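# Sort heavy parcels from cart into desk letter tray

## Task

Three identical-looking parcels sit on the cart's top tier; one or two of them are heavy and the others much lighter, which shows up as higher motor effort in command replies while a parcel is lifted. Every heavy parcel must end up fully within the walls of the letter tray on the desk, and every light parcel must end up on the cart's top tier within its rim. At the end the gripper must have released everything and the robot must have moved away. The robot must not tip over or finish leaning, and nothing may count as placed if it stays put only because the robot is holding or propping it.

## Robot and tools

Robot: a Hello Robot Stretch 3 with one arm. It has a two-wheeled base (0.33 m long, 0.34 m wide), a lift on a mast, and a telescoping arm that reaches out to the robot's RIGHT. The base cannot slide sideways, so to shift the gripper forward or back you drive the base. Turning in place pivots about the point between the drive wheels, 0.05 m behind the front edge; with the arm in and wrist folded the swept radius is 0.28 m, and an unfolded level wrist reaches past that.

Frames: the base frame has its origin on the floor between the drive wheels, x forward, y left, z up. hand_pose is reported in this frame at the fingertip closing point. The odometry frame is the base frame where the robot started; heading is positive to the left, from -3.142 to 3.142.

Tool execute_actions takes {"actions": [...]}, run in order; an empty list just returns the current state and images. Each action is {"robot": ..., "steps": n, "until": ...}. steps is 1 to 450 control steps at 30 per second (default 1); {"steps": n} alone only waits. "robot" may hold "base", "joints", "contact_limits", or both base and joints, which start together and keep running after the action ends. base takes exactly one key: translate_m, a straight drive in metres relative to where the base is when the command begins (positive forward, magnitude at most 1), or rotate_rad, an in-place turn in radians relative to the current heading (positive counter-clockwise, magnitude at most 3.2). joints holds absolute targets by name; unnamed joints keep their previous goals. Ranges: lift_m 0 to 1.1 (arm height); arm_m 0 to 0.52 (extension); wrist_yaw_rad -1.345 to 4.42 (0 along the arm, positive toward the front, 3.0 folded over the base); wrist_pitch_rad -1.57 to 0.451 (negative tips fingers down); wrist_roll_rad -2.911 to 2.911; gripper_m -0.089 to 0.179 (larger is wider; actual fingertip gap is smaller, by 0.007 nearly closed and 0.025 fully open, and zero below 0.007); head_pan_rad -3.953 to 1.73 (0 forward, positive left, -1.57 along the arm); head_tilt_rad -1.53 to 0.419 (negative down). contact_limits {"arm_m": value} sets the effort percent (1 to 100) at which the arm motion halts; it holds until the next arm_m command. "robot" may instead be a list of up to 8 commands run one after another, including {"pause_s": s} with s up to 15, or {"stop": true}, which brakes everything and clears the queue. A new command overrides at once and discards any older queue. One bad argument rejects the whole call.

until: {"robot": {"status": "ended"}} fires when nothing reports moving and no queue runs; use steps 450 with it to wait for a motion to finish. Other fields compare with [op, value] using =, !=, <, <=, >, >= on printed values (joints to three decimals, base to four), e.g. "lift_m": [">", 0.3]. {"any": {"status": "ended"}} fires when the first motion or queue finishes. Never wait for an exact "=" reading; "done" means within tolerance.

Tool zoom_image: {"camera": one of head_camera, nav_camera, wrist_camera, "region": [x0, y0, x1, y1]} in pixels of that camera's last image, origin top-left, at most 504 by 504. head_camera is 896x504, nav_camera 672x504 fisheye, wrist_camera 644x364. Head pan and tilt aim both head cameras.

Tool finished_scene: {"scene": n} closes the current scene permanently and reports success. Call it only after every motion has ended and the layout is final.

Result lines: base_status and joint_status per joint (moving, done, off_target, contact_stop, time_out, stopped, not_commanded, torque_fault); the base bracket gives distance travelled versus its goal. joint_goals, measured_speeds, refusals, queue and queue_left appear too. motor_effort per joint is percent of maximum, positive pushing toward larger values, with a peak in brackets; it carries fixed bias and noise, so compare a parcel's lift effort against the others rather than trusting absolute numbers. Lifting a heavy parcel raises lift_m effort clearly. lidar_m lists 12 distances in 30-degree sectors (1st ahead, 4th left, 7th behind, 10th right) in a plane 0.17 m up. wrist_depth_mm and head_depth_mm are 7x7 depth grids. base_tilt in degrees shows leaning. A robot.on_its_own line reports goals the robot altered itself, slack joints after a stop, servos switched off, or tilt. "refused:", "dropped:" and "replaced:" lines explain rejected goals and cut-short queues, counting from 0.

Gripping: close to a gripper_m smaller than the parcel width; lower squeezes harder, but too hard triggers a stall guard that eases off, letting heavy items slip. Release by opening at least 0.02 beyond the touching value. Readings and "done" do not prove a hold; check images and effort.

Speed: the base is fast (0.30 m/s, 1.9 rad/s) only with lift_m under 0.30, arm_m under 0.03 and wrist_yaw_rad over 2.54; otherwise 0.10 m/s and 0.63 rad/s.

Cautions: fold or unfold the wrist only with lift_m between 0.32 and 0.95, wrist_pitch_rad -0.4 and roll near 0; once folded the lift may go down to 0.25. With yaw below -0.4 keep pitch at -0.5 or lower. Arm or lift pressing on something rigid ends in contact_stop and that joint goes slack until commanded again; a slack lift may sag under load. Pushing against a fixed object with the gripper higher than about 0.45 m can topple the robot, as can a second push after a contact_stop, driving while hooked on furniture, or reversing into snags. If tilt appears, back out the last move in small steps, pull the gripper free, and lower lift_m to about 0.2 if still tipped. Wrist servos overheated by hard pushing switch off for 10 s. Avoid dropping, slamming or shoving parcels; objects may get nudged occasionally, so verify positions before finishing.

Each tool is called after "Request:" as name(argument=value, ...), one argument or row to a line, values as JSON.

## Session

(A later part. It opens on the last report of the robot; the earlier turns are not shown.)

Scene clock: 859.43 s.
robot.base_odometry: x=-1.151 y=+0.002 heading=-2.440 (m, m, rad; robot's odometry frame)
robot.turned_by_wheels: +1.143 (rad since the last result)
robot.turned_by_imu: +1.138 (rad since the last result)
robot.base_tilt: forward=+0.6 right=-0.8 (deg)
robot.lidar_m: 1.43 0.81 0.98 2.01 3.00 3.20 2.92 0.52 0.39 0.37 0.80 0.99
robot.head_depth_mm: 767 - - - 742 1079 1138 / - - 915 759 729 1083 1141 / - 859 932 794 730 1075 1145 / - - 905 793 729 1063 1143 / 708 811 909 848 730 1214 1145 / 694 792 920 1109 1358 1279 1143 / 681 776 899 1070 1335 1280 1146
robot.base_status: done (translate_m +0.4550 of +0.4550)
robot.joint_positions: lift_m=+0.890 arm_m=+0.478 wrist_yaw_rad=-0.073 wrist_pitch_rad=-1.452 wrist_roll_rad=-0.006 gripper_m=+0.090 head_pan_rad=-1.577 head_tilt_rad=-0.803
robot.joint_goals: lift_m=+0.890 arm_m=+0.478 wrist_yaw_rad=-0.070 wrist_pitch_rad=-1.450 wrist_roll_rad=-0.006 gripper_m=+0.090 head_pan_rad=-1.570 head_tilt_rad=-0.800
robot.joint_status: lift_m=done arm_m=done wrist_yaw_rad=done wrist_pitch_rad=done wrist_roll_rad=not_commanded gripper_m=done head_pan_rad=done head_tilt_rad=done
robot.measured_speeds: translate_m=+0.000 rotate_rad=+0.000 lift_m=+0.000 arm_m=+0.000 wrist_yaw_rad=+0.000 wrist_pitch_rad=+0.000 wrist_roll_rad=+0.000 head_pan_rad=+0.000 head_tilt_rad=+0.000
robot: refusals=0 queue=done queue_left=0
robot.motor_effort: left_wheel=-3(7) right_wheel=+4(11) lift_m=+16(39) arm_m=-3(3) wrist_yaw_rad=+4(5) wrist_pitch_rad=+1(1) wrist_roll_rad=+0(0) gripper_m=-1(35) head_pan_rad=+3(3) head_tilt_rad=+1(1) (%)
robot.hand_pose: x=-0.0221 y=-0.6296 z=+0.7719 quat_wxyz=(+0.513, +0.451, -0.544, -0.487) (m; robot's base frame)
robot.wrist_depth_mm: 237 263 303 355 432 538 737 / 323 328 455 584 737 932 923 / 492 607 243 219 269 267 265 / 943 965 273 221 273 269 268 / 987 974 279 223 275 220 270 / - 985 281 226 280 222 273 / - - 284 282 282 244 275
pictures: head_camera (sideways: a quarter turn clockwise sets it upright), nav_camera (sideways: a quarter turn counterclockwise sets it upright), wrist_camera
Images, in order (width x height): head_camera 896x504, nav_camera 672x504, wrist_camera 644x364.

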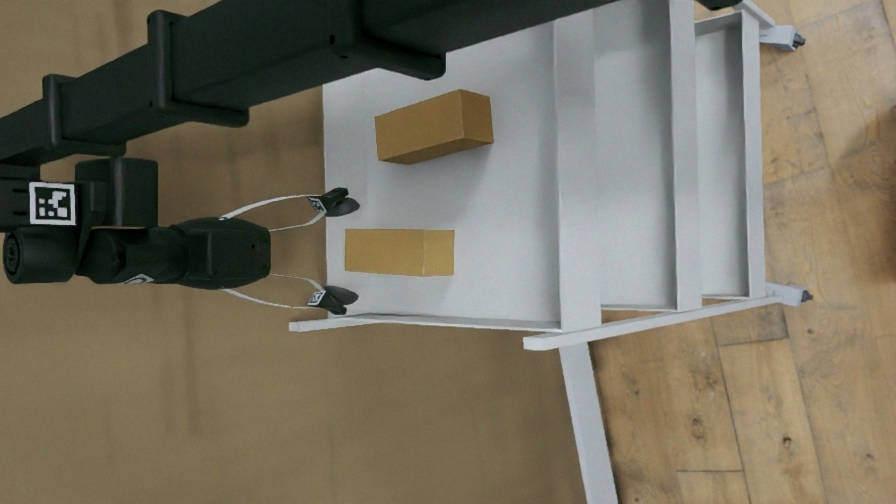

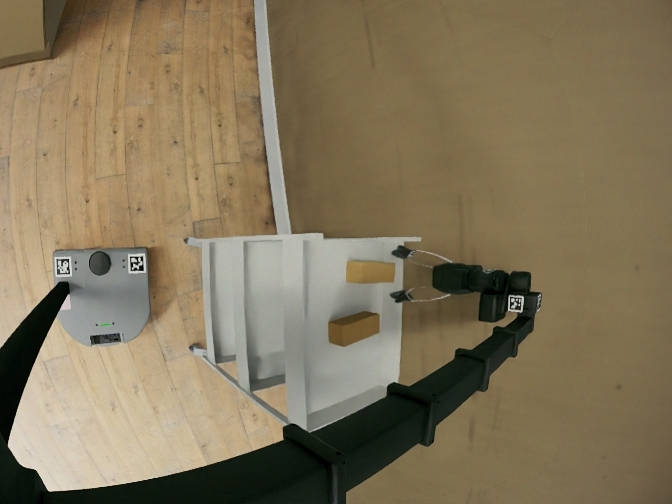

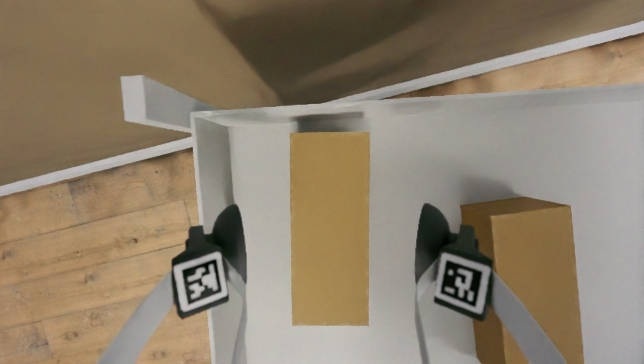

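Request:
execute_actions(
  actions=[
    {"robot": [{"joints": {"lift_m": 0.814, "arm_m": 0.476}}, {"joints": {"gripper_m": 0.0}}, {"joints": {"lift_m": 0.90}}], "steps": 200, "until": {"robot": {"status": "ended"}}},
  ],
)

Scene clock: 912.03 s.
robot.base_odometry: x=-1.151 y=+0.002 heading=-2.440 (m, m, rad; robot's odometry frame)
robot.turned_by_wheels: +0.000 (rad since the last result)
robot.turned_by_imu: -0.001 (rad since the last result)
robot.base_tilt: forward=+0.8 right=-0.8 (deg)
robot.lidar_m: 1.43 0.81 0.97 2.01 3.00 3.22 2.92 0.52 0.39 0.37 0.80 0.98
robot.head_depth_mm: 762 - - 772 742 1082 1142 / - 866 946 759 727 1084 1141 / - 856 929 791 727 1076 1140 / - - 821 792 729 1066 1141 / 706 811 902 867 729 1215 1142 / 694 792 922 1107 1359 1278 1143 / 682 774 901 1071 1328 1275 1145
robot.base_status: done (translate_m +0.4550 of +0.4550)
robot.joint_positions: lift_m=+0.899 arm_m=+0.476 wrist_yaw_rad=-0.073 wrist_pitch_rad=-1.451 wrist_roll_rad=-0.006 gripper_m=+0.001 head_pan_rad=-1.577 head_tilt_rad=-0.803
robot.joint_goals: lift_m=+0.900 arm_m=+0.476 wrist_yaw_rad=-0.070 wrist_pitch_rad=-1.450 wrist_roll_rad=-0.006 gripper_m=+0.000 head_pan_rad=-1.570 head_tilt_rad=-0.800
robot.joint_status: lift_m=done arm_m=done wrist_yaw_rad=done wrist_pitch_rad=done wrist_roll_rad=not_commanded gripper_m=done head_pan_rad=done head_tilt_rad=done
robot.measured_speeds: translate_m=+0.000 rotate_rad=+0.000 lift_m=+0.000 arm_m=+0.000 wrist_yaw_rad=+0.000 wrist_pitch_rad=+0.000 wrist_roll_rad=+0.000 head_pan_rad=+0.000 head_tilt_rad=+0.000
robot: refusals=0 queue=done queue_left=0
robot.motor_effort: left_wheel=-3(2) right_wheel=+4(4) lift_m=+41(49) arm_m=-3(4) wrist_yaw_rad=+4(4) wrist_pitch_rad=+0(1) wrist_roll_rad=+0(0) gripper_m=-24(100) head_pan_rad=+3(2) head_tilt_rad=+0(1) (%)
robot.hand_pose: x=-0.0221 y=-0.6277 z=+0.7808 quat_wxyz=(+0.513, +0.451, -0.544, -0.487) (m; robot's base frame)
robot.wrist_depth_mm: 241 268 307 362 436 550 747 / 330 340 461 598 710 928 927 / 500 640 243 138 276 276 273 / 971 984 269 140 278 278 274 / - - 265 141 279 229 280 / - - - 143 143 233 283 / - - 293 145 289 233 283
pictures: head_camera (sideways: a quarter turn clockwise sets it upright), nav_camera (sideways: a quarter turn counterclockwise sets it upright), wrist_camera
Images, in order (width x height): head_camera 896x504, nav_camera 672x504, wrist_camera 644x364.

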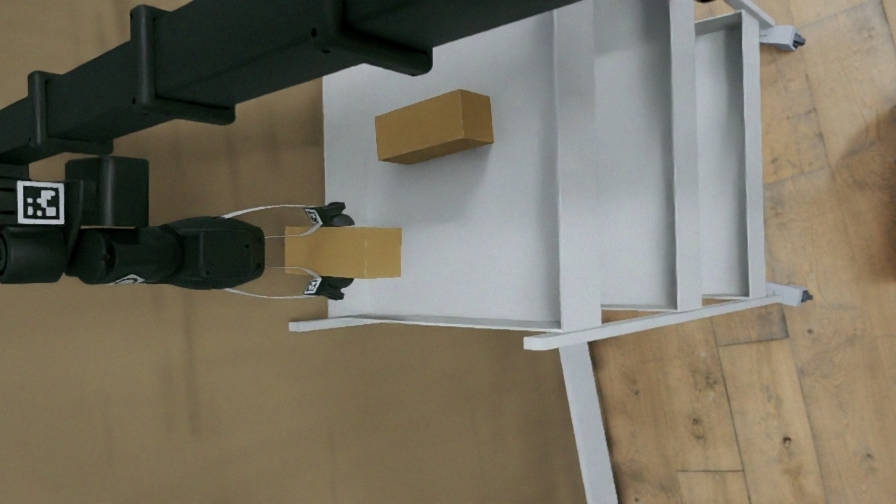

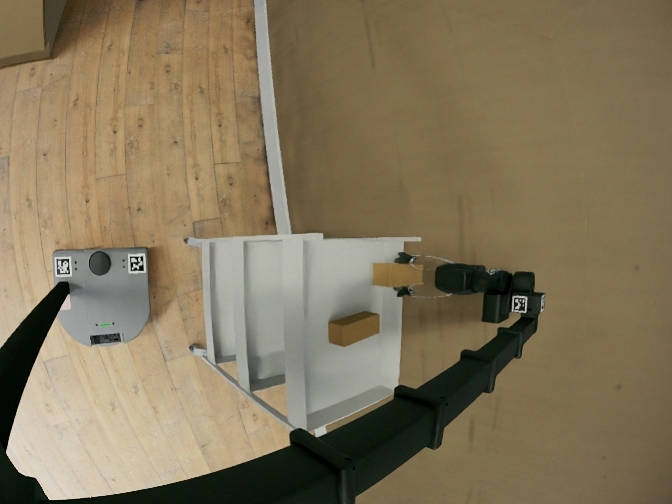

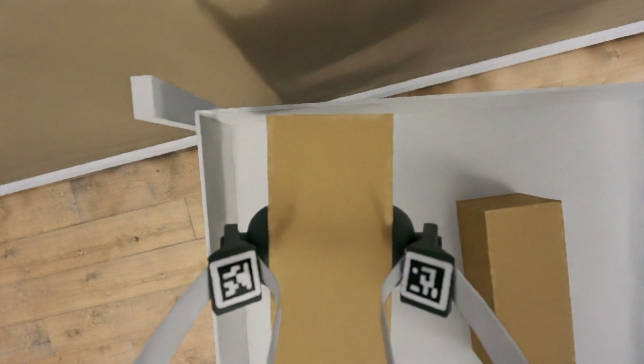

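Request:
execute_actions(
  actions=[],
)

Scene clock: 940.97 s.
robot.base_odometry: x=-1.151 y=+0.002 heading=-2.440 (m, m, rad; robot's odometry frame)
robot.turned_by_wheels: +0.000 (rad since the last result)
robot.turned_by_imu: +0.000 (rad since the last result)
robot.base_tilt: forward=+0.6 right=-0.8 (deg)
robot.lidar_m: 1.43 0.81 0.98 2.01 3.00 3.22 2.92 0.52 0.39 0.37 0.81 0.98
robot.head_depth_mm: 762 - - 774 742 1082 1141 / - 867 944 758 729 1084 1136 / - 857 928 791 729 1076 1142 / - - 821 793 729 1066 1147 / 709 810 905 868 731 1215 1144 / 693 791 923 1107 1357 1277 1140 / 681 774 898 1071 1330 1283 1143
robot.base_status: done (translate_m +0.4550 of +0.4550)
robot.joint_positions: lift_m=+0.899 arm_m=+0.476 wrist_yaw_rad=-0.073 wrist_pitch_rad=-1.451 wrist_roll_rad=-0.006 gripper_m=+0.001 head_pan_rad=-1.577 head_tilt_rad=-0.803
robot.joint_goals: lift_m=+0.900 arm_m=+0.476 wrist_yaw_rad=-0.070 wrist_pitch_rad=-1.450 wrist_roll_rad=-0.006 gripper_m=+0.000 head_pan_rad=-1.570 head_tilt_rad=-0.800
robot.joint_status: lift_m=done arm_m=done wrist_yaw_rad=done wrist_pitch_rad=done wrist_roll_rad=not_commanded gripper_m=done head_pan_rad=done head_tilt_rad=done
robot.measured_speeds: translate_m=+0.000 rotate_rad=+0.000 lift_m=+0.000 arm_m=+0.000 wrist_yaw_rad=+0.000 wrist_pitch_rad=+0.000 wrist_roll_rad=+0.000 head_pan_rad=+0.000 head_tilt_rad=+0.000
robot: refusals=0 queue=done queue_left=0
robot.motor_effort: left_wheel=-3(3) right_wheel=+4(4) lift_m=+41(40) arm_m=-3(3) wrist_yaw_rad=+4(4) wrist_pitch_rad=+0(0) wrist_roll_rad=+0(0) gripper_m=-24(22) head_pan_rad=+2(2) head_tilt_rad=+1(0) (%)
robot.hand_pose: x=-0.0221 y=-0.6277 z=+0.7808 quat_wxyz=(+0.513, +0.451, -0.544, -0.487) (m; robot's base frame)
robot.wrist_depth_mm: 241 268 307 361 437 555 749 / 333 342 462 599 724 926 916 / 499 649 244 138 275 277 273 / 974 999 269 139 279 277 277 / - 979 266 141 281 229 279 / - 992 - 143 143 231 283 / - - 291 145 288 234 283
pictures: head_camera (sideways: a quarter turn clockwise sets it upright), nav_camera (sideways: a quarter turn counterclockwise sets it upright), wrist_camera
Images, in order (width x height): head_camera 896x504, nav_camera 672x504, wrist_camera 644x364.

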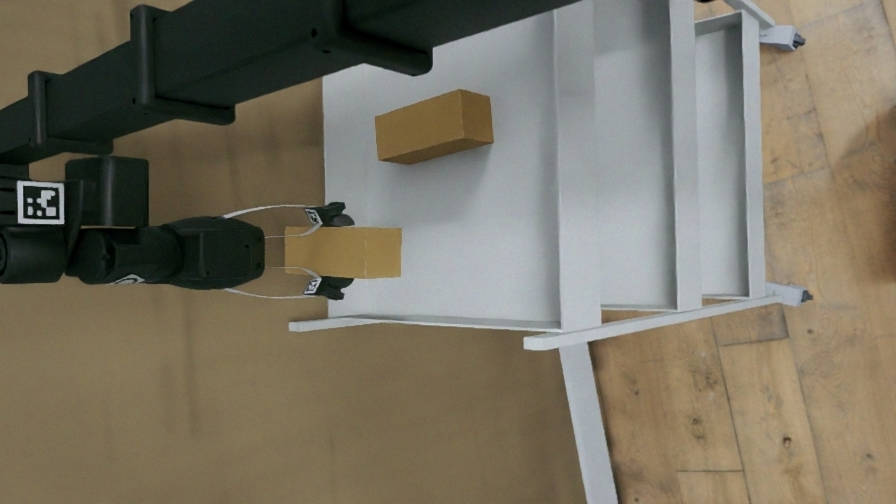

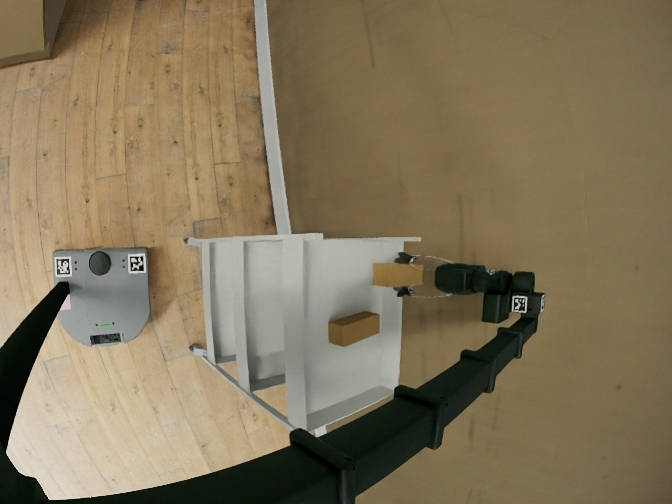

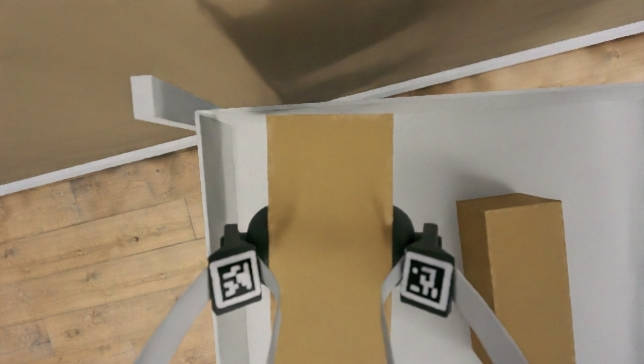

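Request:
execute_actions(
  actions=[
    {"robot": {"base": {"translate_m": -1.0}, "joints": {"lift_m": 0.96, "wrist_yaw_rad": -0.317}}, "steps": 450, "until": {"robot": {"translate_m": ["<", -0.9]}}},
    {"robot": {"base": {"translate_m": -1.0}}, "steps": 450, "until": {"robot": {"translate_m": ["<", -0.9]}}},
    {"robot": {"base": {"translate_m": -0.56}}, "steps": 450, "until": {"robot": {"status": "ended"}}},
  ],
)

Scene clock: 995.70 s.
robot.base_odometry: x=+0.654 y=+1.527 heading=-2.440 (m, m, rad; robot's odometry frame)
robot.turned_by_wheels: +0.000 (rad since the last result)
robot.turned_by_imu: +0.007 (rad since the last result)
robot.base_tilt: forward=+0.7 right=-0.9 (deg)
robot.lidar_m: 2.03 3.16 2.62 2.41 1.13 1.10 1.01 0.61 1.25 1.15 1.17 1.46
robot.head_depth_mm: - 1371 1624 1668 634 1208 1111 / 1107 1267 1509 1665 1420 1274 1126 / 1117 1242 1477 1634 1442 1278 1144 / - 1255 687 1638 1448 1275 1144 / 1039 1193 1404 1606 1450 1277 1141 / 1020 1164 1356 1582 1449 1274 1143 / 1004 1138 1322 1570 1448 1279 1146
robot.base_status: done (translate_m -0.5600 of -0.5600)
robot.joint_positions: lift_m=+0.959 arm_m=+0.476 wrist_yaw_rad=-0.314 wrist_pitch_rad=-1.451 wrist_roll_rad=-0.006 gripper_m=+0.001 head_pan_rad=-1.577 head_tilt_rad=-0.803
robot.joint_goals: lift_m=+0.960 arm_m=+0.476 wrist_yaw_rad=-0.317 wrist_pitch_rad=-1.450 wrist_roll_rad=-0.006 gripper_m=+0.000 head_pan_rad=-1.570 head_tilt_rad=-0.800
robot.joint_status: lift_m=done arm_m=done wrist_yaw_rad=done wrist_pitch_rad=done wrist_roll_rad=not_commanded gripper_m=done head_pan_rad=done head_tilt_rad=done
robot.measured_speeds: translate_m=+0.000 rotate_rad=+0.000 lift_m=+0.000 arm_m=+0.000 wrist_yaw_rad=+0.000 wrist_pitch_rad=+0.000 wrist_roll_rad=+0.000 head_pan_rad=+0.000 head_tilt_rad=+0.000
robot: refusals=0 queue=done queue_left=0
robot.motor_effort: left_wheel=-3(8) right_wheel=+5(6) lift_m=+40(44) arm_m=-3(3) wrist_yaw_rad=-4(5) wrist_pitch_rad=+1(0) wrist_roll_rad=+0(0) gripper_m=-22(23) head_pan_rad=+2(2) head_tilt_rad=+1(1) (%)
robot.hand_pose: x=-0.0236 y=-0.6273 z=+0.8408 quat_wxyz=(+0.451, +0.383, -0.594, -0.545) (m; robot's base frame)
robot.wrist_depth_mm: 692 837 - - 990 990 981 / 856 - - - - 994 986 / - - - 138 - - 989 / - - - 139 - - 987 / - - - 141 - - 756 / - - - 143 143 - - / - - - 145 - - -
pictures: head_camera (sideways: a quarter turn clockwise sets it upright), nav_camera (sideways: a quarter turn counterclockwise sets it upright), wrist_camera
Images, in order (width x height): head_camera 896x504, nav_camera 672x504, wrist_camera 644x364.

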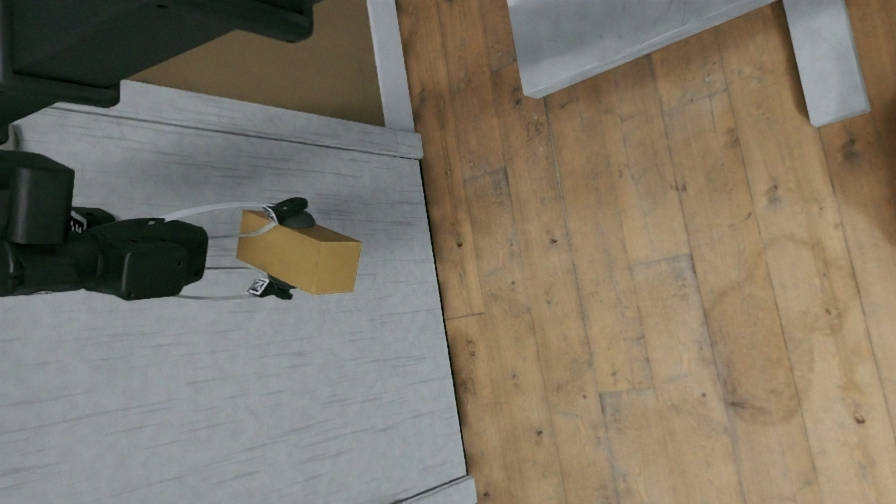

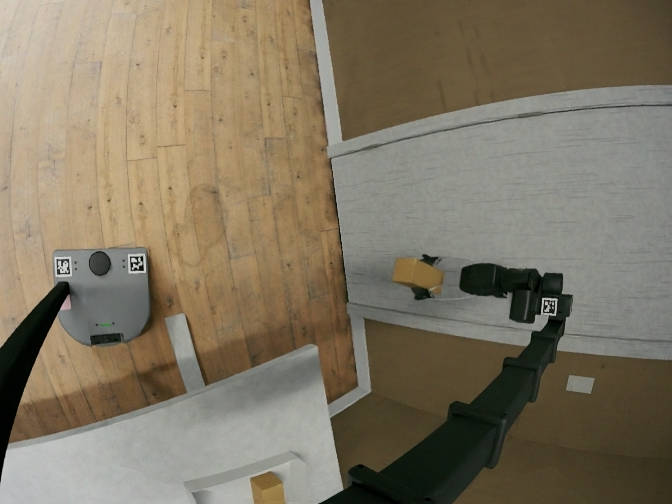

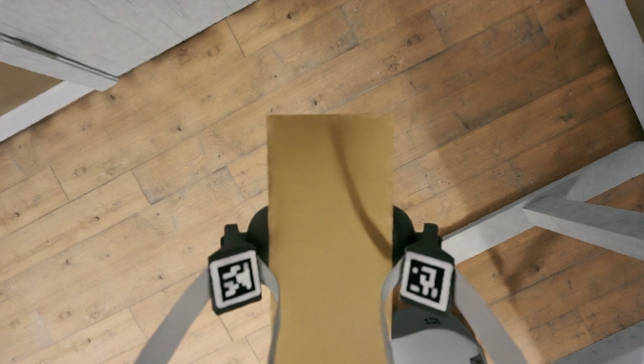

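Request:
execute_actions(
  actions=[
    {"robot": {"base": {"rotate_rad": -1.267}}, "steps": 450, "until": {"robot": {"status": "ended"}}},
  ],
)

Scene clock: 1014.10 s.
robot.base_odometry: x=+0.654 y=+1.527 heading=+2.577 (m, m, rad; robot's odometry frame)
robot.turned_by_wheels: -1.267 (rad since the last result)
robot.turned_by_imu: -1.272 (rad since the last result)
robot.base_tilt: forward=+0.8 right=-0.8 (deg)
robot.lidar_m: 1.16 1.29 1.98 3.13 3.26 2.42 2.56 1.13 1.02 0.61 0.62 1.17
robot.head_depth_mm: - 998 845 733 635 560 1141 / 900 998 867 733 636 569 1140 / 931 999 844 732 635 570 1140 / - 1005 687 732 635 570 1142 / 917 1013 853 709 636 580 1142 / 926 1023 849 711 638 581 1126 / 937 1060 873 719 636 592 1143
robot.base_status: done (rotate_rad -1.2668 of -1.2670)
robot.joint_positions: lift_m=+0.959 arm_m=+0.476 wrist_yaw_rad=-0.314 wrist_pitch_rad=-1.451 wrist_roll_rad=-0.006 gripper_m=+0.001 head_pan_rad=-1.577 head_tilt_rad=-0.803
robot.joint_goals: lift_m=+0.960 arm_m=+0.476 wrist_yaw_rad=-0.317 wrist_pitch_rad=-1.450 wrist_roll_rad=-0.006 gripper_m=+0.000 head_pan_rad=-1.570 head_tilt_rad=-0.800
robot.joint_status: lift_m=done arm_m=done wrist_yaw_rad=done wrist_pitch_rad=done wrist_roll_rad=not_commanded gripper_m=done head_pan_rad=done head_tilt_rad=done
robot.measured_speeds: translate_m=+0.000 rotate_rad=+0.000 lift_m=+0.000 arm_m=+0.000 wrist_yaw_rad=+0.000 wrist_pitch_rad=+0.000 wrist_roll_rad=+0.000 head_pan_rad=+0.000 head_tilt_rad=+0.000
robot: refusals=0 queue=done queue_left=0
robot.motor_effort: left_wheel=+3(9) right_wheel=-3(10) lift_m=+41(41) arm_m=-3(4) wrist_yaw_rad=-3(4) wrist_pitch_rad=+0(0) wrist_roll_rad=+0(0) gripper_m=-22(23) head_pan_rad=+3(2) head_tilt_rad=+0(1) (%)
robot.hand_pose: x=-0.0237 y=-0.6274 z=+0.8408 quat_wxyz=(+0.451, +0.383, -0.594, -0.545) (m; robot's base frame)
robot.wrist_depth_mm: 280 238 256 251 247 270 270 / 283 262 278 274 274 273 273 / 285 264 280 138 276 277 276 / 289 266 284 139 278 280 279 / 293 268 287 141 264 282 281 / 296 290 - 143 143 287 286 / 299 271 239 145 288 290 289
pictures: head_camera (sideways: a quarter turn clockwise sets it upright), nav_camera (sideways: a quarter turn counterclockwise sets it upright), wrist_camera
Images, in order (width x height): head_camera 896x504, nav_camera 672x504, wrist_camera 644x364.

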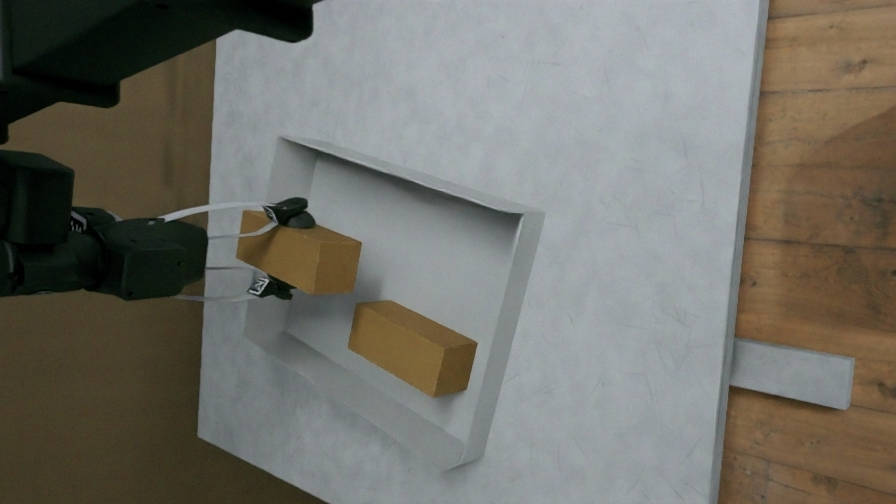

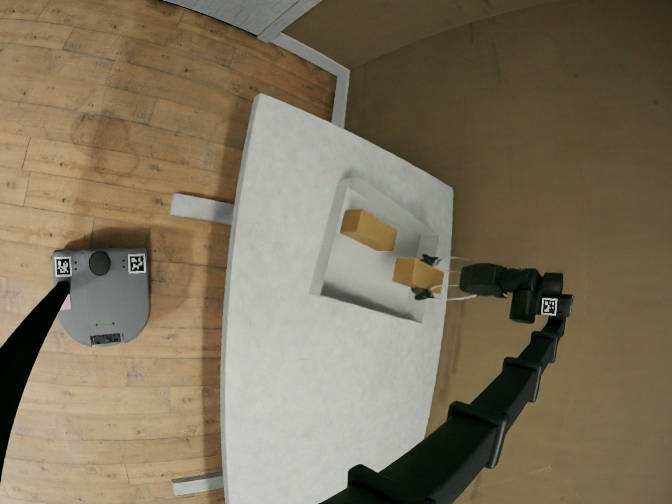

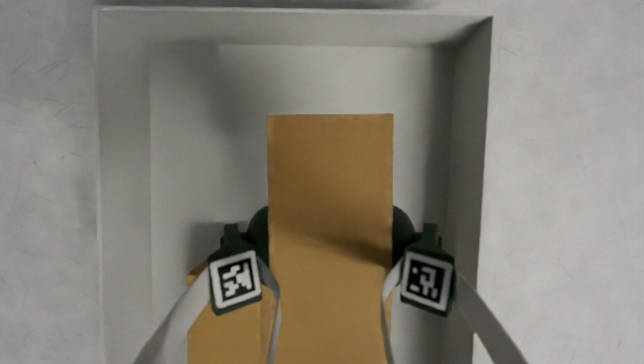

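Request:
execute_actions(
  actions=[
    {"robot": {"base": {"translate_m": -0.025}, "joints": {"arm_m": 0.506, "lift_m": 0.895}}, "steps": 450, "until": {"robot": {"status": "ended"}}},
  ],
)

Scene clock: 1044.00 s.
robot.base_odometry: x=+0.676 y=+1.514 heading=+2.577 (m, m, rad; robot's odometry frame)
robot.turned_by_wheels: +0.000 (rad since the last result)
robot.turned_by_imu: +0.000 (rad since the last result)
robot.base_tilt: forward=+0.7 right=-0.9 (deg)
robot.lidar_m: 1.18 1.31 2.03 3.14 3.24 2.39 2.55 1.11 1.02 0.63 0.62 1.19
robot.head_depth_mm: 878 - - 709 628 560 1142 / - 989 855 734 634 560 1141 / - 1000 844 719 635 570 1142 / - - 769 733 636 570 1138 / 911 1006 868 717 637 580 1145 / 922 1021 839 695 637 582 1126 / 932 1039 873 712 636 582 1143
robot.base_status: done (translate_m -0.0250 of -0.0250)
robot.joint_positions: lift_m=+0.895 arm_m=+0.506 wrist_yaw_rad=-0.314 wrist_pitch_rad=-1.451 wrist_roll_rad=-0.006 gripper_m=+0.001 head_pan_rad=-1.577 head_tilt_rad=-0.803
robot.joint_goals: lift_m=+0.895 arm_m=+0.506 wrist_yaw_rad=-0.317 wrist_pitch_rad=-1.450 wrist_roll_rad=-0.006 gripper_m=+0.000 head_pan_rad=-1.570 head_tilt_rad=-0.800
robot.joint_status: lift_m=done arm_m=done wrist_yaw_rad=done wrist_pitch_rad=done wrist_roll_rad=not_commanded gripper_m=done head_pan_rad=done head_tilt_rad=done
robot.measured_speeds: translate_m=+0.000 rotate_rad=+0.000 lift_m=+0.000 arm_m=+0.000 wrist_yaw_rad=+0.000 wrist_pitch_rad=+0.000 wrist_roll_rad=+0.000 head_pan_rad=+0.000 head_tilt_rad=+0.000
robot: refusals=0 queue=done queue_left=0
robot.motor_effort: left_wheel=+3(5) right_wheel=-4(11) lift_m=+20(44) arm_m=+0(1) wrist_yaw_rad=-4(4) wrist_pitch_rad=+0(0) wrist_roll_rad=+0(0) gripper_m=-23(23) head_pan_rad=+2(2) head_tilt_rad=+2(2) (%)
robot.hand_pose: x=-0.0237 y=-0.6569 z=+0.7767 quat_wxyz=(+0.451, +0.383, -0.594, -0.545) (m; robot's base frame)
robot.wrist_depth_mm: 174 214 212 211 210 209 208 / 203 214 213 211 211 178 210 / 209 217 214 138 212 193 212 / 210 218 218 139 214 191 215 / 210 222 219 141 216 189 216 / 212 224 - 143 143 213 220 / 212 227 224 145 222 223 222
pictures: head_camera (sideways: a quarter turn clockwise sets it upright), nav_camera (sideways: a quarter turn counterclockwise sets it upright), wrist_camera
Images, in order (width x height): head_camera 896x504, nav_camera 672x504, wrist_camera 644x364.

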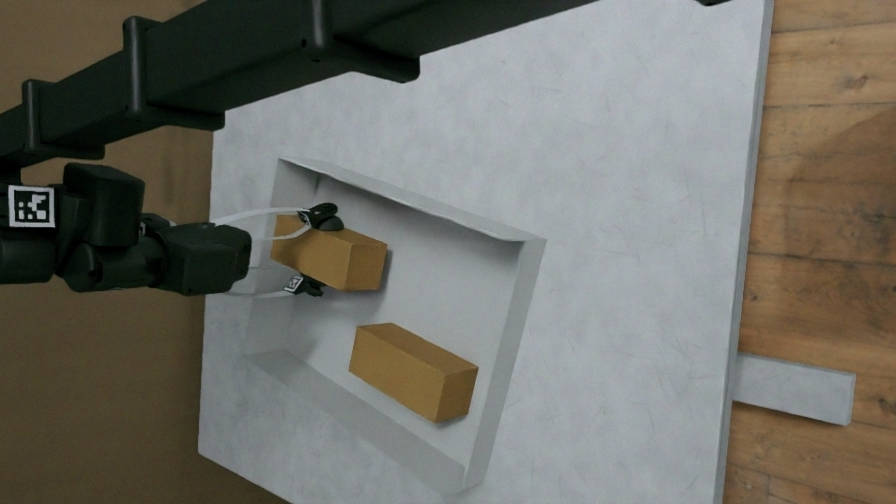

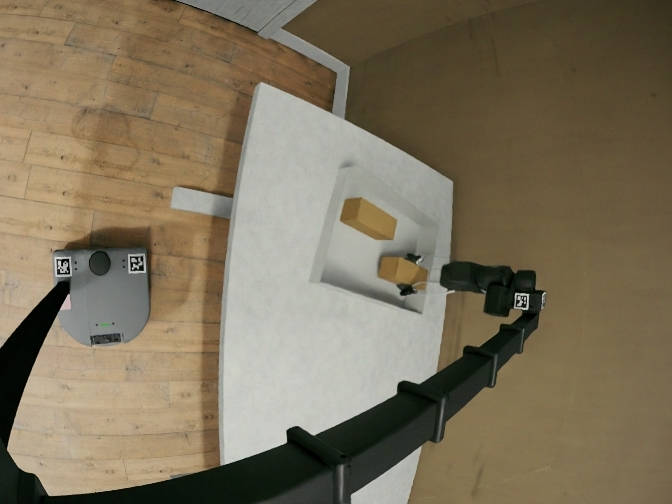

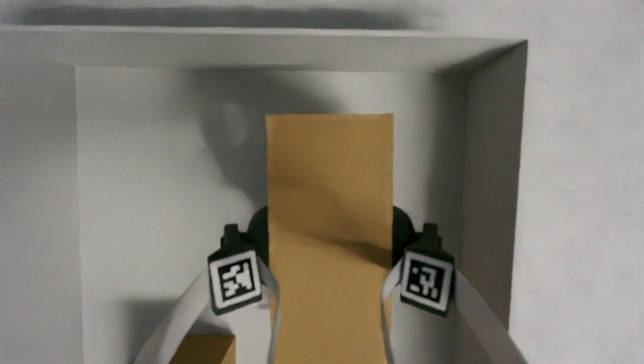

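Request:
execute_actions(
  actions=[
    {"robot": {"joints": {"lift_m": 0.872}}, "steps": 450, "until": {"robot": {"status": "ended"}}},
  ],
)

Scene clock: 1075.77 s.
robot.base_odometry: x=+0.676 y=+1.514 heading=+2.577 (m, m, rad; robot's odometry frame)
robot.turned_by_wheels: +0.000 (rad since the last result)
robot.turned_by_imu: +0.000 (rad since the last result)
robot.base_tilt: forward=+0.7 right=-0.9 (deg)
robot.lidar_m: 1.18 1.31 2.03 3.14 3.22 2.39 2.56 1.11 1.01 0.63 0.62 1.19
robot.head_depth_mm: 878 970 - - 624 561 1142 / 856 - 846 733 635 559 1147 / - 1002 843 718 636 570 1143 / - - 784 731 635 570 1145 / 912 1007 868 718 637 580 1146 / 923 1017 840 695 637 581 1129 / 933 1035 873 712 637 581 1141
robot.base_status: done (translate_m -0.0250 of -0.0250)
robot.joint_positions: lift_m=+0.872 arm_m=+0.506 wrist_yaw_rad=-0.314 wrist_pitch_rad=-1.451 wrist_roll_rad=-0.006 gripper_m=+0.001 head_pan_rad=-1.577 head_tilt_rad=-0.803
robot.joint_goals: lift_m=+0.872 arm_m=+0.506 wrist_yaw_rad=-0.317 wrist_pitch_rad=-1.450 wrist_roll_rad=-0.006 gripper_m=+0.000 head_pan_rad=-1.570 head_tilt_rad=-0.800
robot.joint_status: lift_m=done arm_m=done wrist_yaw_rad=done wrist_pitch_rad=done wrist_roll_rad=not_commanded gripper_m=done head_pan_rad=done head_tilt_rad=done
robot.measured_speeds: translate_m=+0.000 rotate_rad=+0.000 lift_m=+0.000 arm_m=+0.000 wrist_yaw_rad=+0.000 wrist_pitch_rad=+0.000 wrist_roll_rad=+0.000 head_pan_rad=+0.000 head_tilt_rad=+0.000
robot: refusals=0 queue=done queue_left=0
robot.motor_effort: left_wheel=+3(3) right_wheel=-4(4) lift_m=+20(21) arm_m=+0(0) wrist_yaw_rad=-4(4) wrist_pitch_rad=+0(0) wrist_roll_rad=+0(0) gripper_m=-23(23) head_pan_rad=+2(2) head_tilt_rad=-1(0) (%)
robot.hand_pose: x=-0.0237 y=-0.6569 z=+0.7537 quat_wxyz=(+0.451, +0.383, -0.594, -0.545) (m; robot's base frame)
robot.wrist_depth_mm: 144 143 140 149 147 143 185 / 192 191 190 189 188 164 188 / 194 194 192 138 189 163 190 / 196 196 194 139 192 163 191 / 199 197 195 141 193 161 194 / 201 200 - 143 143 154 196 / 203 203 201 145 198 148 199
pictures: head_camera (sideways: a quarter turn clockwise sets it upright), nav_camera (sideways: a quarter turn counterclockwise sets it upright), wrist_camera
Images, in order (width x height): head_camera 896x504, nav_camera 672x504, wrist_camera 644x364.

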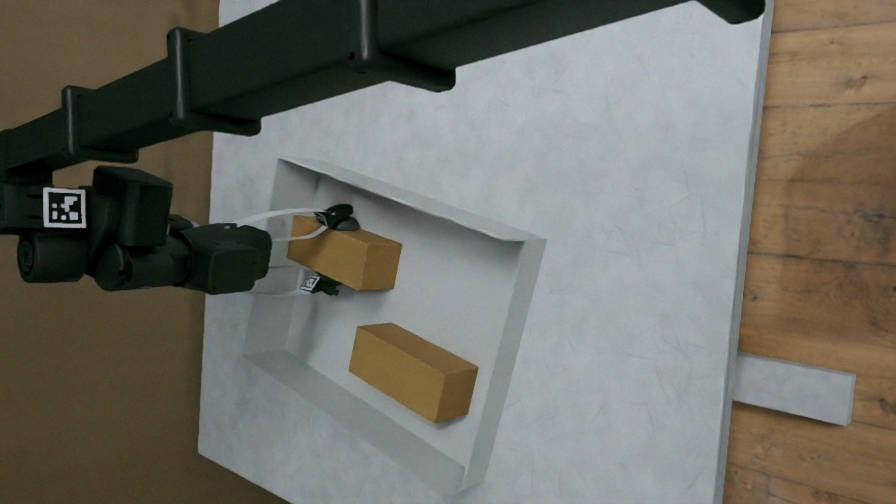

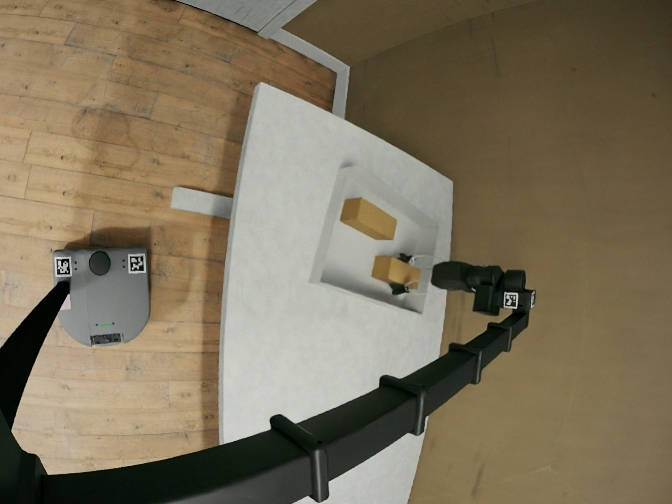

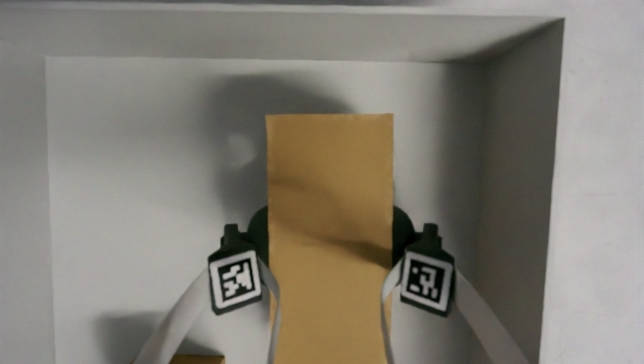

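Request:
execute_actions(
  actions=[
    {"robot": [{"joints": {"lift_m": 0.869}}, {"joints": {"gripper_m": 0.085}}, {"joints": {"lift_m": 0.955}}], "steps": 450, "until": {"robot": {"status": "ended"}}},
  ],
)

Scene clock: 1089.20 s.
robot.base_odometry: x=+0.676 y=+1.514 heading=+2.577 (m, m, rad; robot's odometry frame)
robot.turned_by_wheels: +0.000 (rad since the last result)
robot.turned_by_imu: -0.001 (rad since the last result)
robot.base_tilt: forward=+0.7 right=-0.8 (deg)
robot.lidar_m: 1.18 1.31 2.03 3.14 3.21 2.40 2.55 1.11 1.01 0.63 0.62 1.19
robot.head_depth_mm: - - 844 733 635 560 1143 / 906 1000 870 732 634 560 1142 / 914 1002 844 717 635 570 1140 / - 1002 805 731 636 570 1140 / 914 1010 865 716 637 581 1138 / 923 1017 840 696 636 581 1130 / 934 1033 874 712 637 582 1145
robot.base_status: done (translate_m -0.0250 of -0.0250)
robot.joint_positions: lift_m=+0.955 arm_m=+0.506 wrist_yaw_rad=-0.314 wrist_pitch_rad=-1.452 wrist_roll_rad=-0.006 gripper_m=+0.085 head_pan_rad=-1.577 head_tilt_rad=-0.803
robot.joint_goals: lift_m=+0.955 arm_m=+0.506 wrist_yaw_rad=-0.317 wrist_pitch_rad=-1.450 wrist_roll_rad=-0.006 gripper_m=+0.085 head_pan_rad=-1.570 head_tilt_rad=-0.800
robot.joint_status: lift_m=done arm_m=done wrist_yaw_rad=done wrist_pitch_rad=done wrist_roll_rad=not_commanded gripper_m=done head_pan_rad=done head_tilt_rad=done
robot.measured_speeds: translate_m=+0.000 rotate_rad=+0.000 lift_m=+0.000 arm_m=+0.000 wrist_yaw_rad=+0.000 wrist_pitch_rad=+0.000 wrist_roll_rad=+0.000 head_pan_rad=+0.000 head_tilt_rad=+0.000
robot: refusals=0 queue=done queue_left=0
robot.motor_effort: left_wheel=+3(3) right_wheel=-3(4) lift_m=+37(43) arm_m=+0(1) wrist_yaw_rad=-4(4) wrist_pitch_rad=+1(1) wrist_roll_rad=+0(0) gripper_m=+0(97) head_pan_rad=+2(2) head_tilt_rad=+1(2) (%)
robot.hand_pose: x=-0.0236 y=-0.6568 z=+0.8359 quat_wxyz=(+0.451, +0.383, -0.594, -0.546) (m; robot's base frame)
robot.wrist_depth_mm: 275 273 272 272 269 267 266 / 278 251 273 264 265 270 267 / 281 276 276 273 272 271 272 / 285 280 279 225 276 276 274 / 289 282 281 228 279 280 277 / 291 274 285 229 283 281 281 / 297 259 235 287 285 286 283
pictures: head_camera (sideways: a quarter turn clockwise sets it upright), nav_camera (sideways: a quarter turn counterclockwise sets it upright), wrist_camera
Images, in order (width x height): head_camera 896x504, nav_camera 672x504, wrist_camera 644x364.

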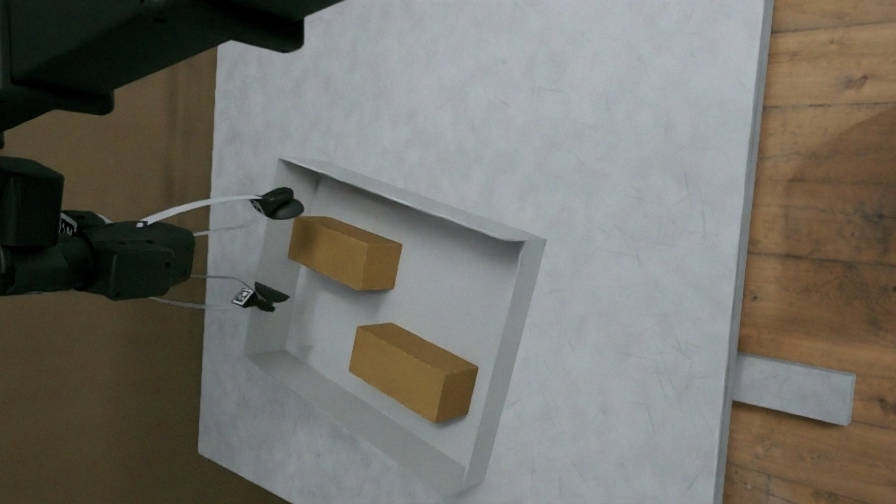

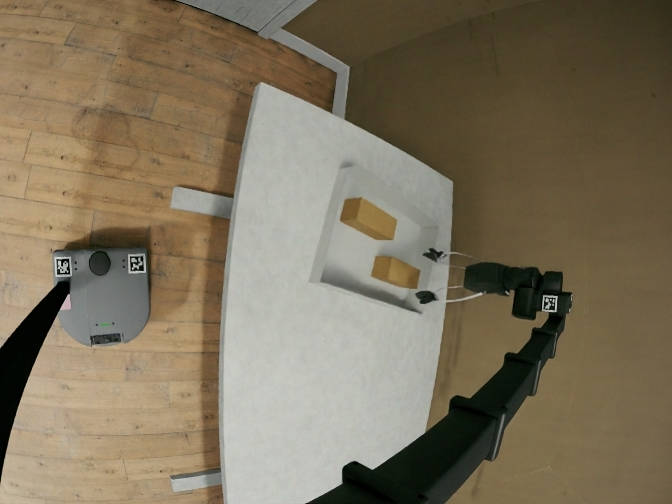

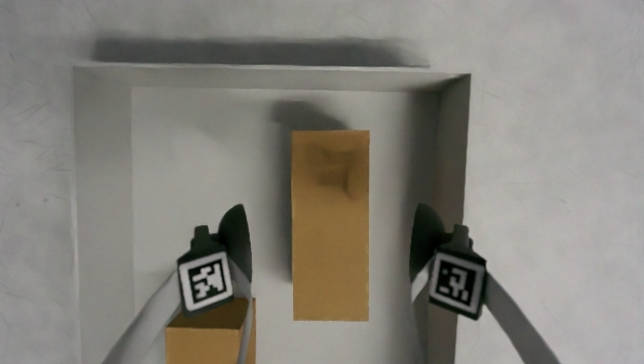

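Request:
execute_actions(
  actions=[
    {"robot": {"base": {"translate_m": 0.2}, "joints": {"arm_m": 0.02, "lift_m": 0.97, "head_pan_rad": 1.05, "head_tilt_rad": -0.2}}, "steps": 450, "until": {"robot": {"status": "ended"}}},
  ],
)

Scene clock: 1108.53 s.
robot.base_odometry: x=+0.507 y=+1.621 heading=+2.577 (m, m, rad; robot's odometry frame)
robot.turned_by_wheels: +0.000 (rad since the last result)
robot.turned_by_imu: -0.001 (rad since the last result)
robot.base_tilt: forward=+0.6 right=-0.9 (deg)
robot.lidar_m: 0.98 1.10 1.69 3.10 3.44 2.58 2.63 1.29 1.04 0.60 1.13 0.99
robot.head_depth_mm: 1328 1369 1416 1467 1524 1589 1561 / 1523 1583 1637 1706 1791 1858 1622 / 1790 1861 1946 2056 2174 2053 1624 / 2151 2276 2412 2401 2427 2090 1637 / 2708 2915 3110 2423 2336 2088 1639 / 3292 3428 3578 3727 2944 2116 1648 / 3181 3299 3467 3560 2967 2122 1655
robot.base_status: done (translate_m +0.2000 of +0.2000)
robot.joint_positions: lift_m=+0.970 arm_m=+0.020 wrist_yaw_rad=-0.314 wrist_pitch_rad=-1.452 wrist_roll_rad=-0.006 gripper_m=+0.085 head_pan_rad=+1.043 head_tilt_rad=-0.211
robot.joint_goals: lift_m=+0.970 arm_m=+0.020 wrist_yaw_rad=-0.317 wrist_pitch_rad=-1.450 wrist_roll_rad=-0.006 gripper_m=+0.085 head_pan_rad=+1.050 head_tilt_rad=-0.200
robot.joint_status: lift_m=done arm_m=done wrist_yaw_rad=done wrist_pitch_rad=done wrist_roll_rad=not_commanded gripper_m=done head_pan_rad=done head_tilt_rad=done
robot.measured_speeds: translate_m=+0.000 rotate_rad=+0.000 lift_m=+0.000 arm_m=+0.000 wrist_yaw_rad=+0.000 wrist_pitch_rad=+0.000 wrist_roll_rad=+0.000 head_pan_rad=+0.000 head_tilt_rad=+0.000
robot: refusals=0 queue=done queue_left=0
robot.motor_effort: left_wheel=+4(7) right_wheel=-4(5) lift_m=+37(42) arm_m=-3(4) wrist_yaw_rad=-3(4) wrist_pitch_rad=+1(1) wrist_roll_rad=+0(0) gripper_m=-1(0) head_pan_rad=+3(27) head_tilt_rad=+4(28) (%)
robot.hand_pose: x=-0.0236 y=-0.1712 z=+0.8509 quat_wxyz=(+0.451, +0.383, -0.594, -0.546) (m; robot's base frame)
robot.wrist_depth_mm: - 291 290 289 286 283 281 / - 295 291 290 288 284 996 / - 297 297 - - - - / - - - - - - - / - - - - - - - / - - - - - - - / - - - - - - -
pictures: head_camera (sideways: a quarter turn clockwise sets it upright), nav_camera (sideways: a quarter turn counterclockwise sets it upright), wrist_camera
Images, in order (width x height): head_camera 896x504, nav_camera 672x504, wrist_camera 644x364.

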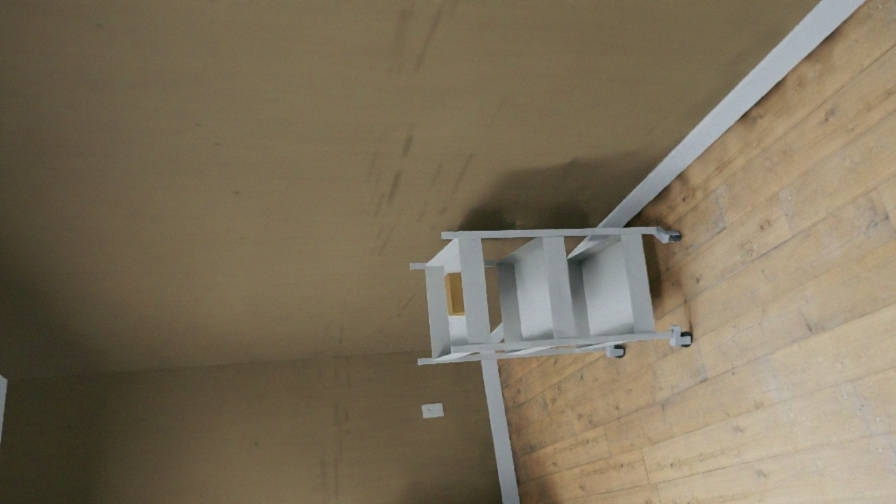

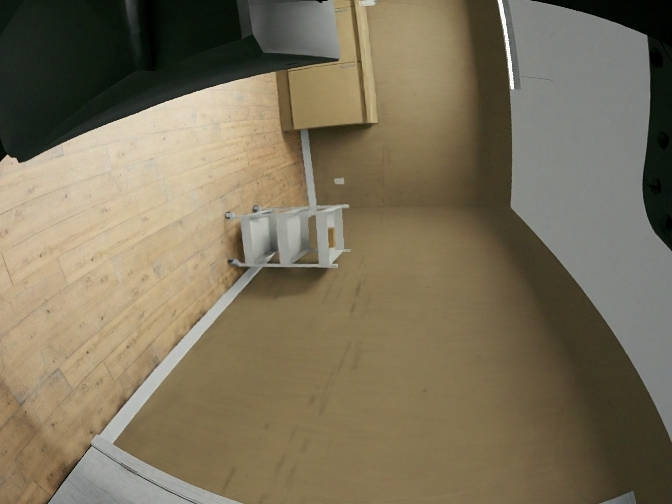

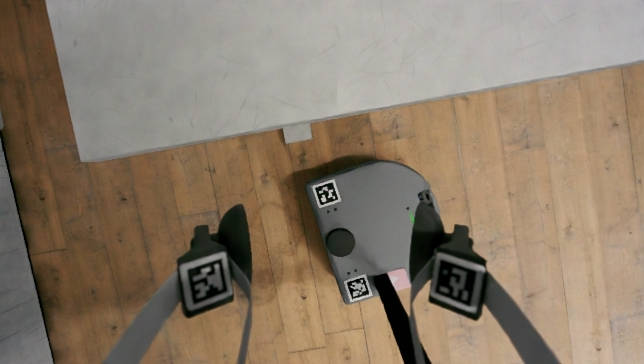

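P2 is still on the cart's top tier, both heavy parcels are in the tray, and the robot is clear and at rest.

Request:
finished_scene(
  scene=1,
)

The scene is finished: the task was done.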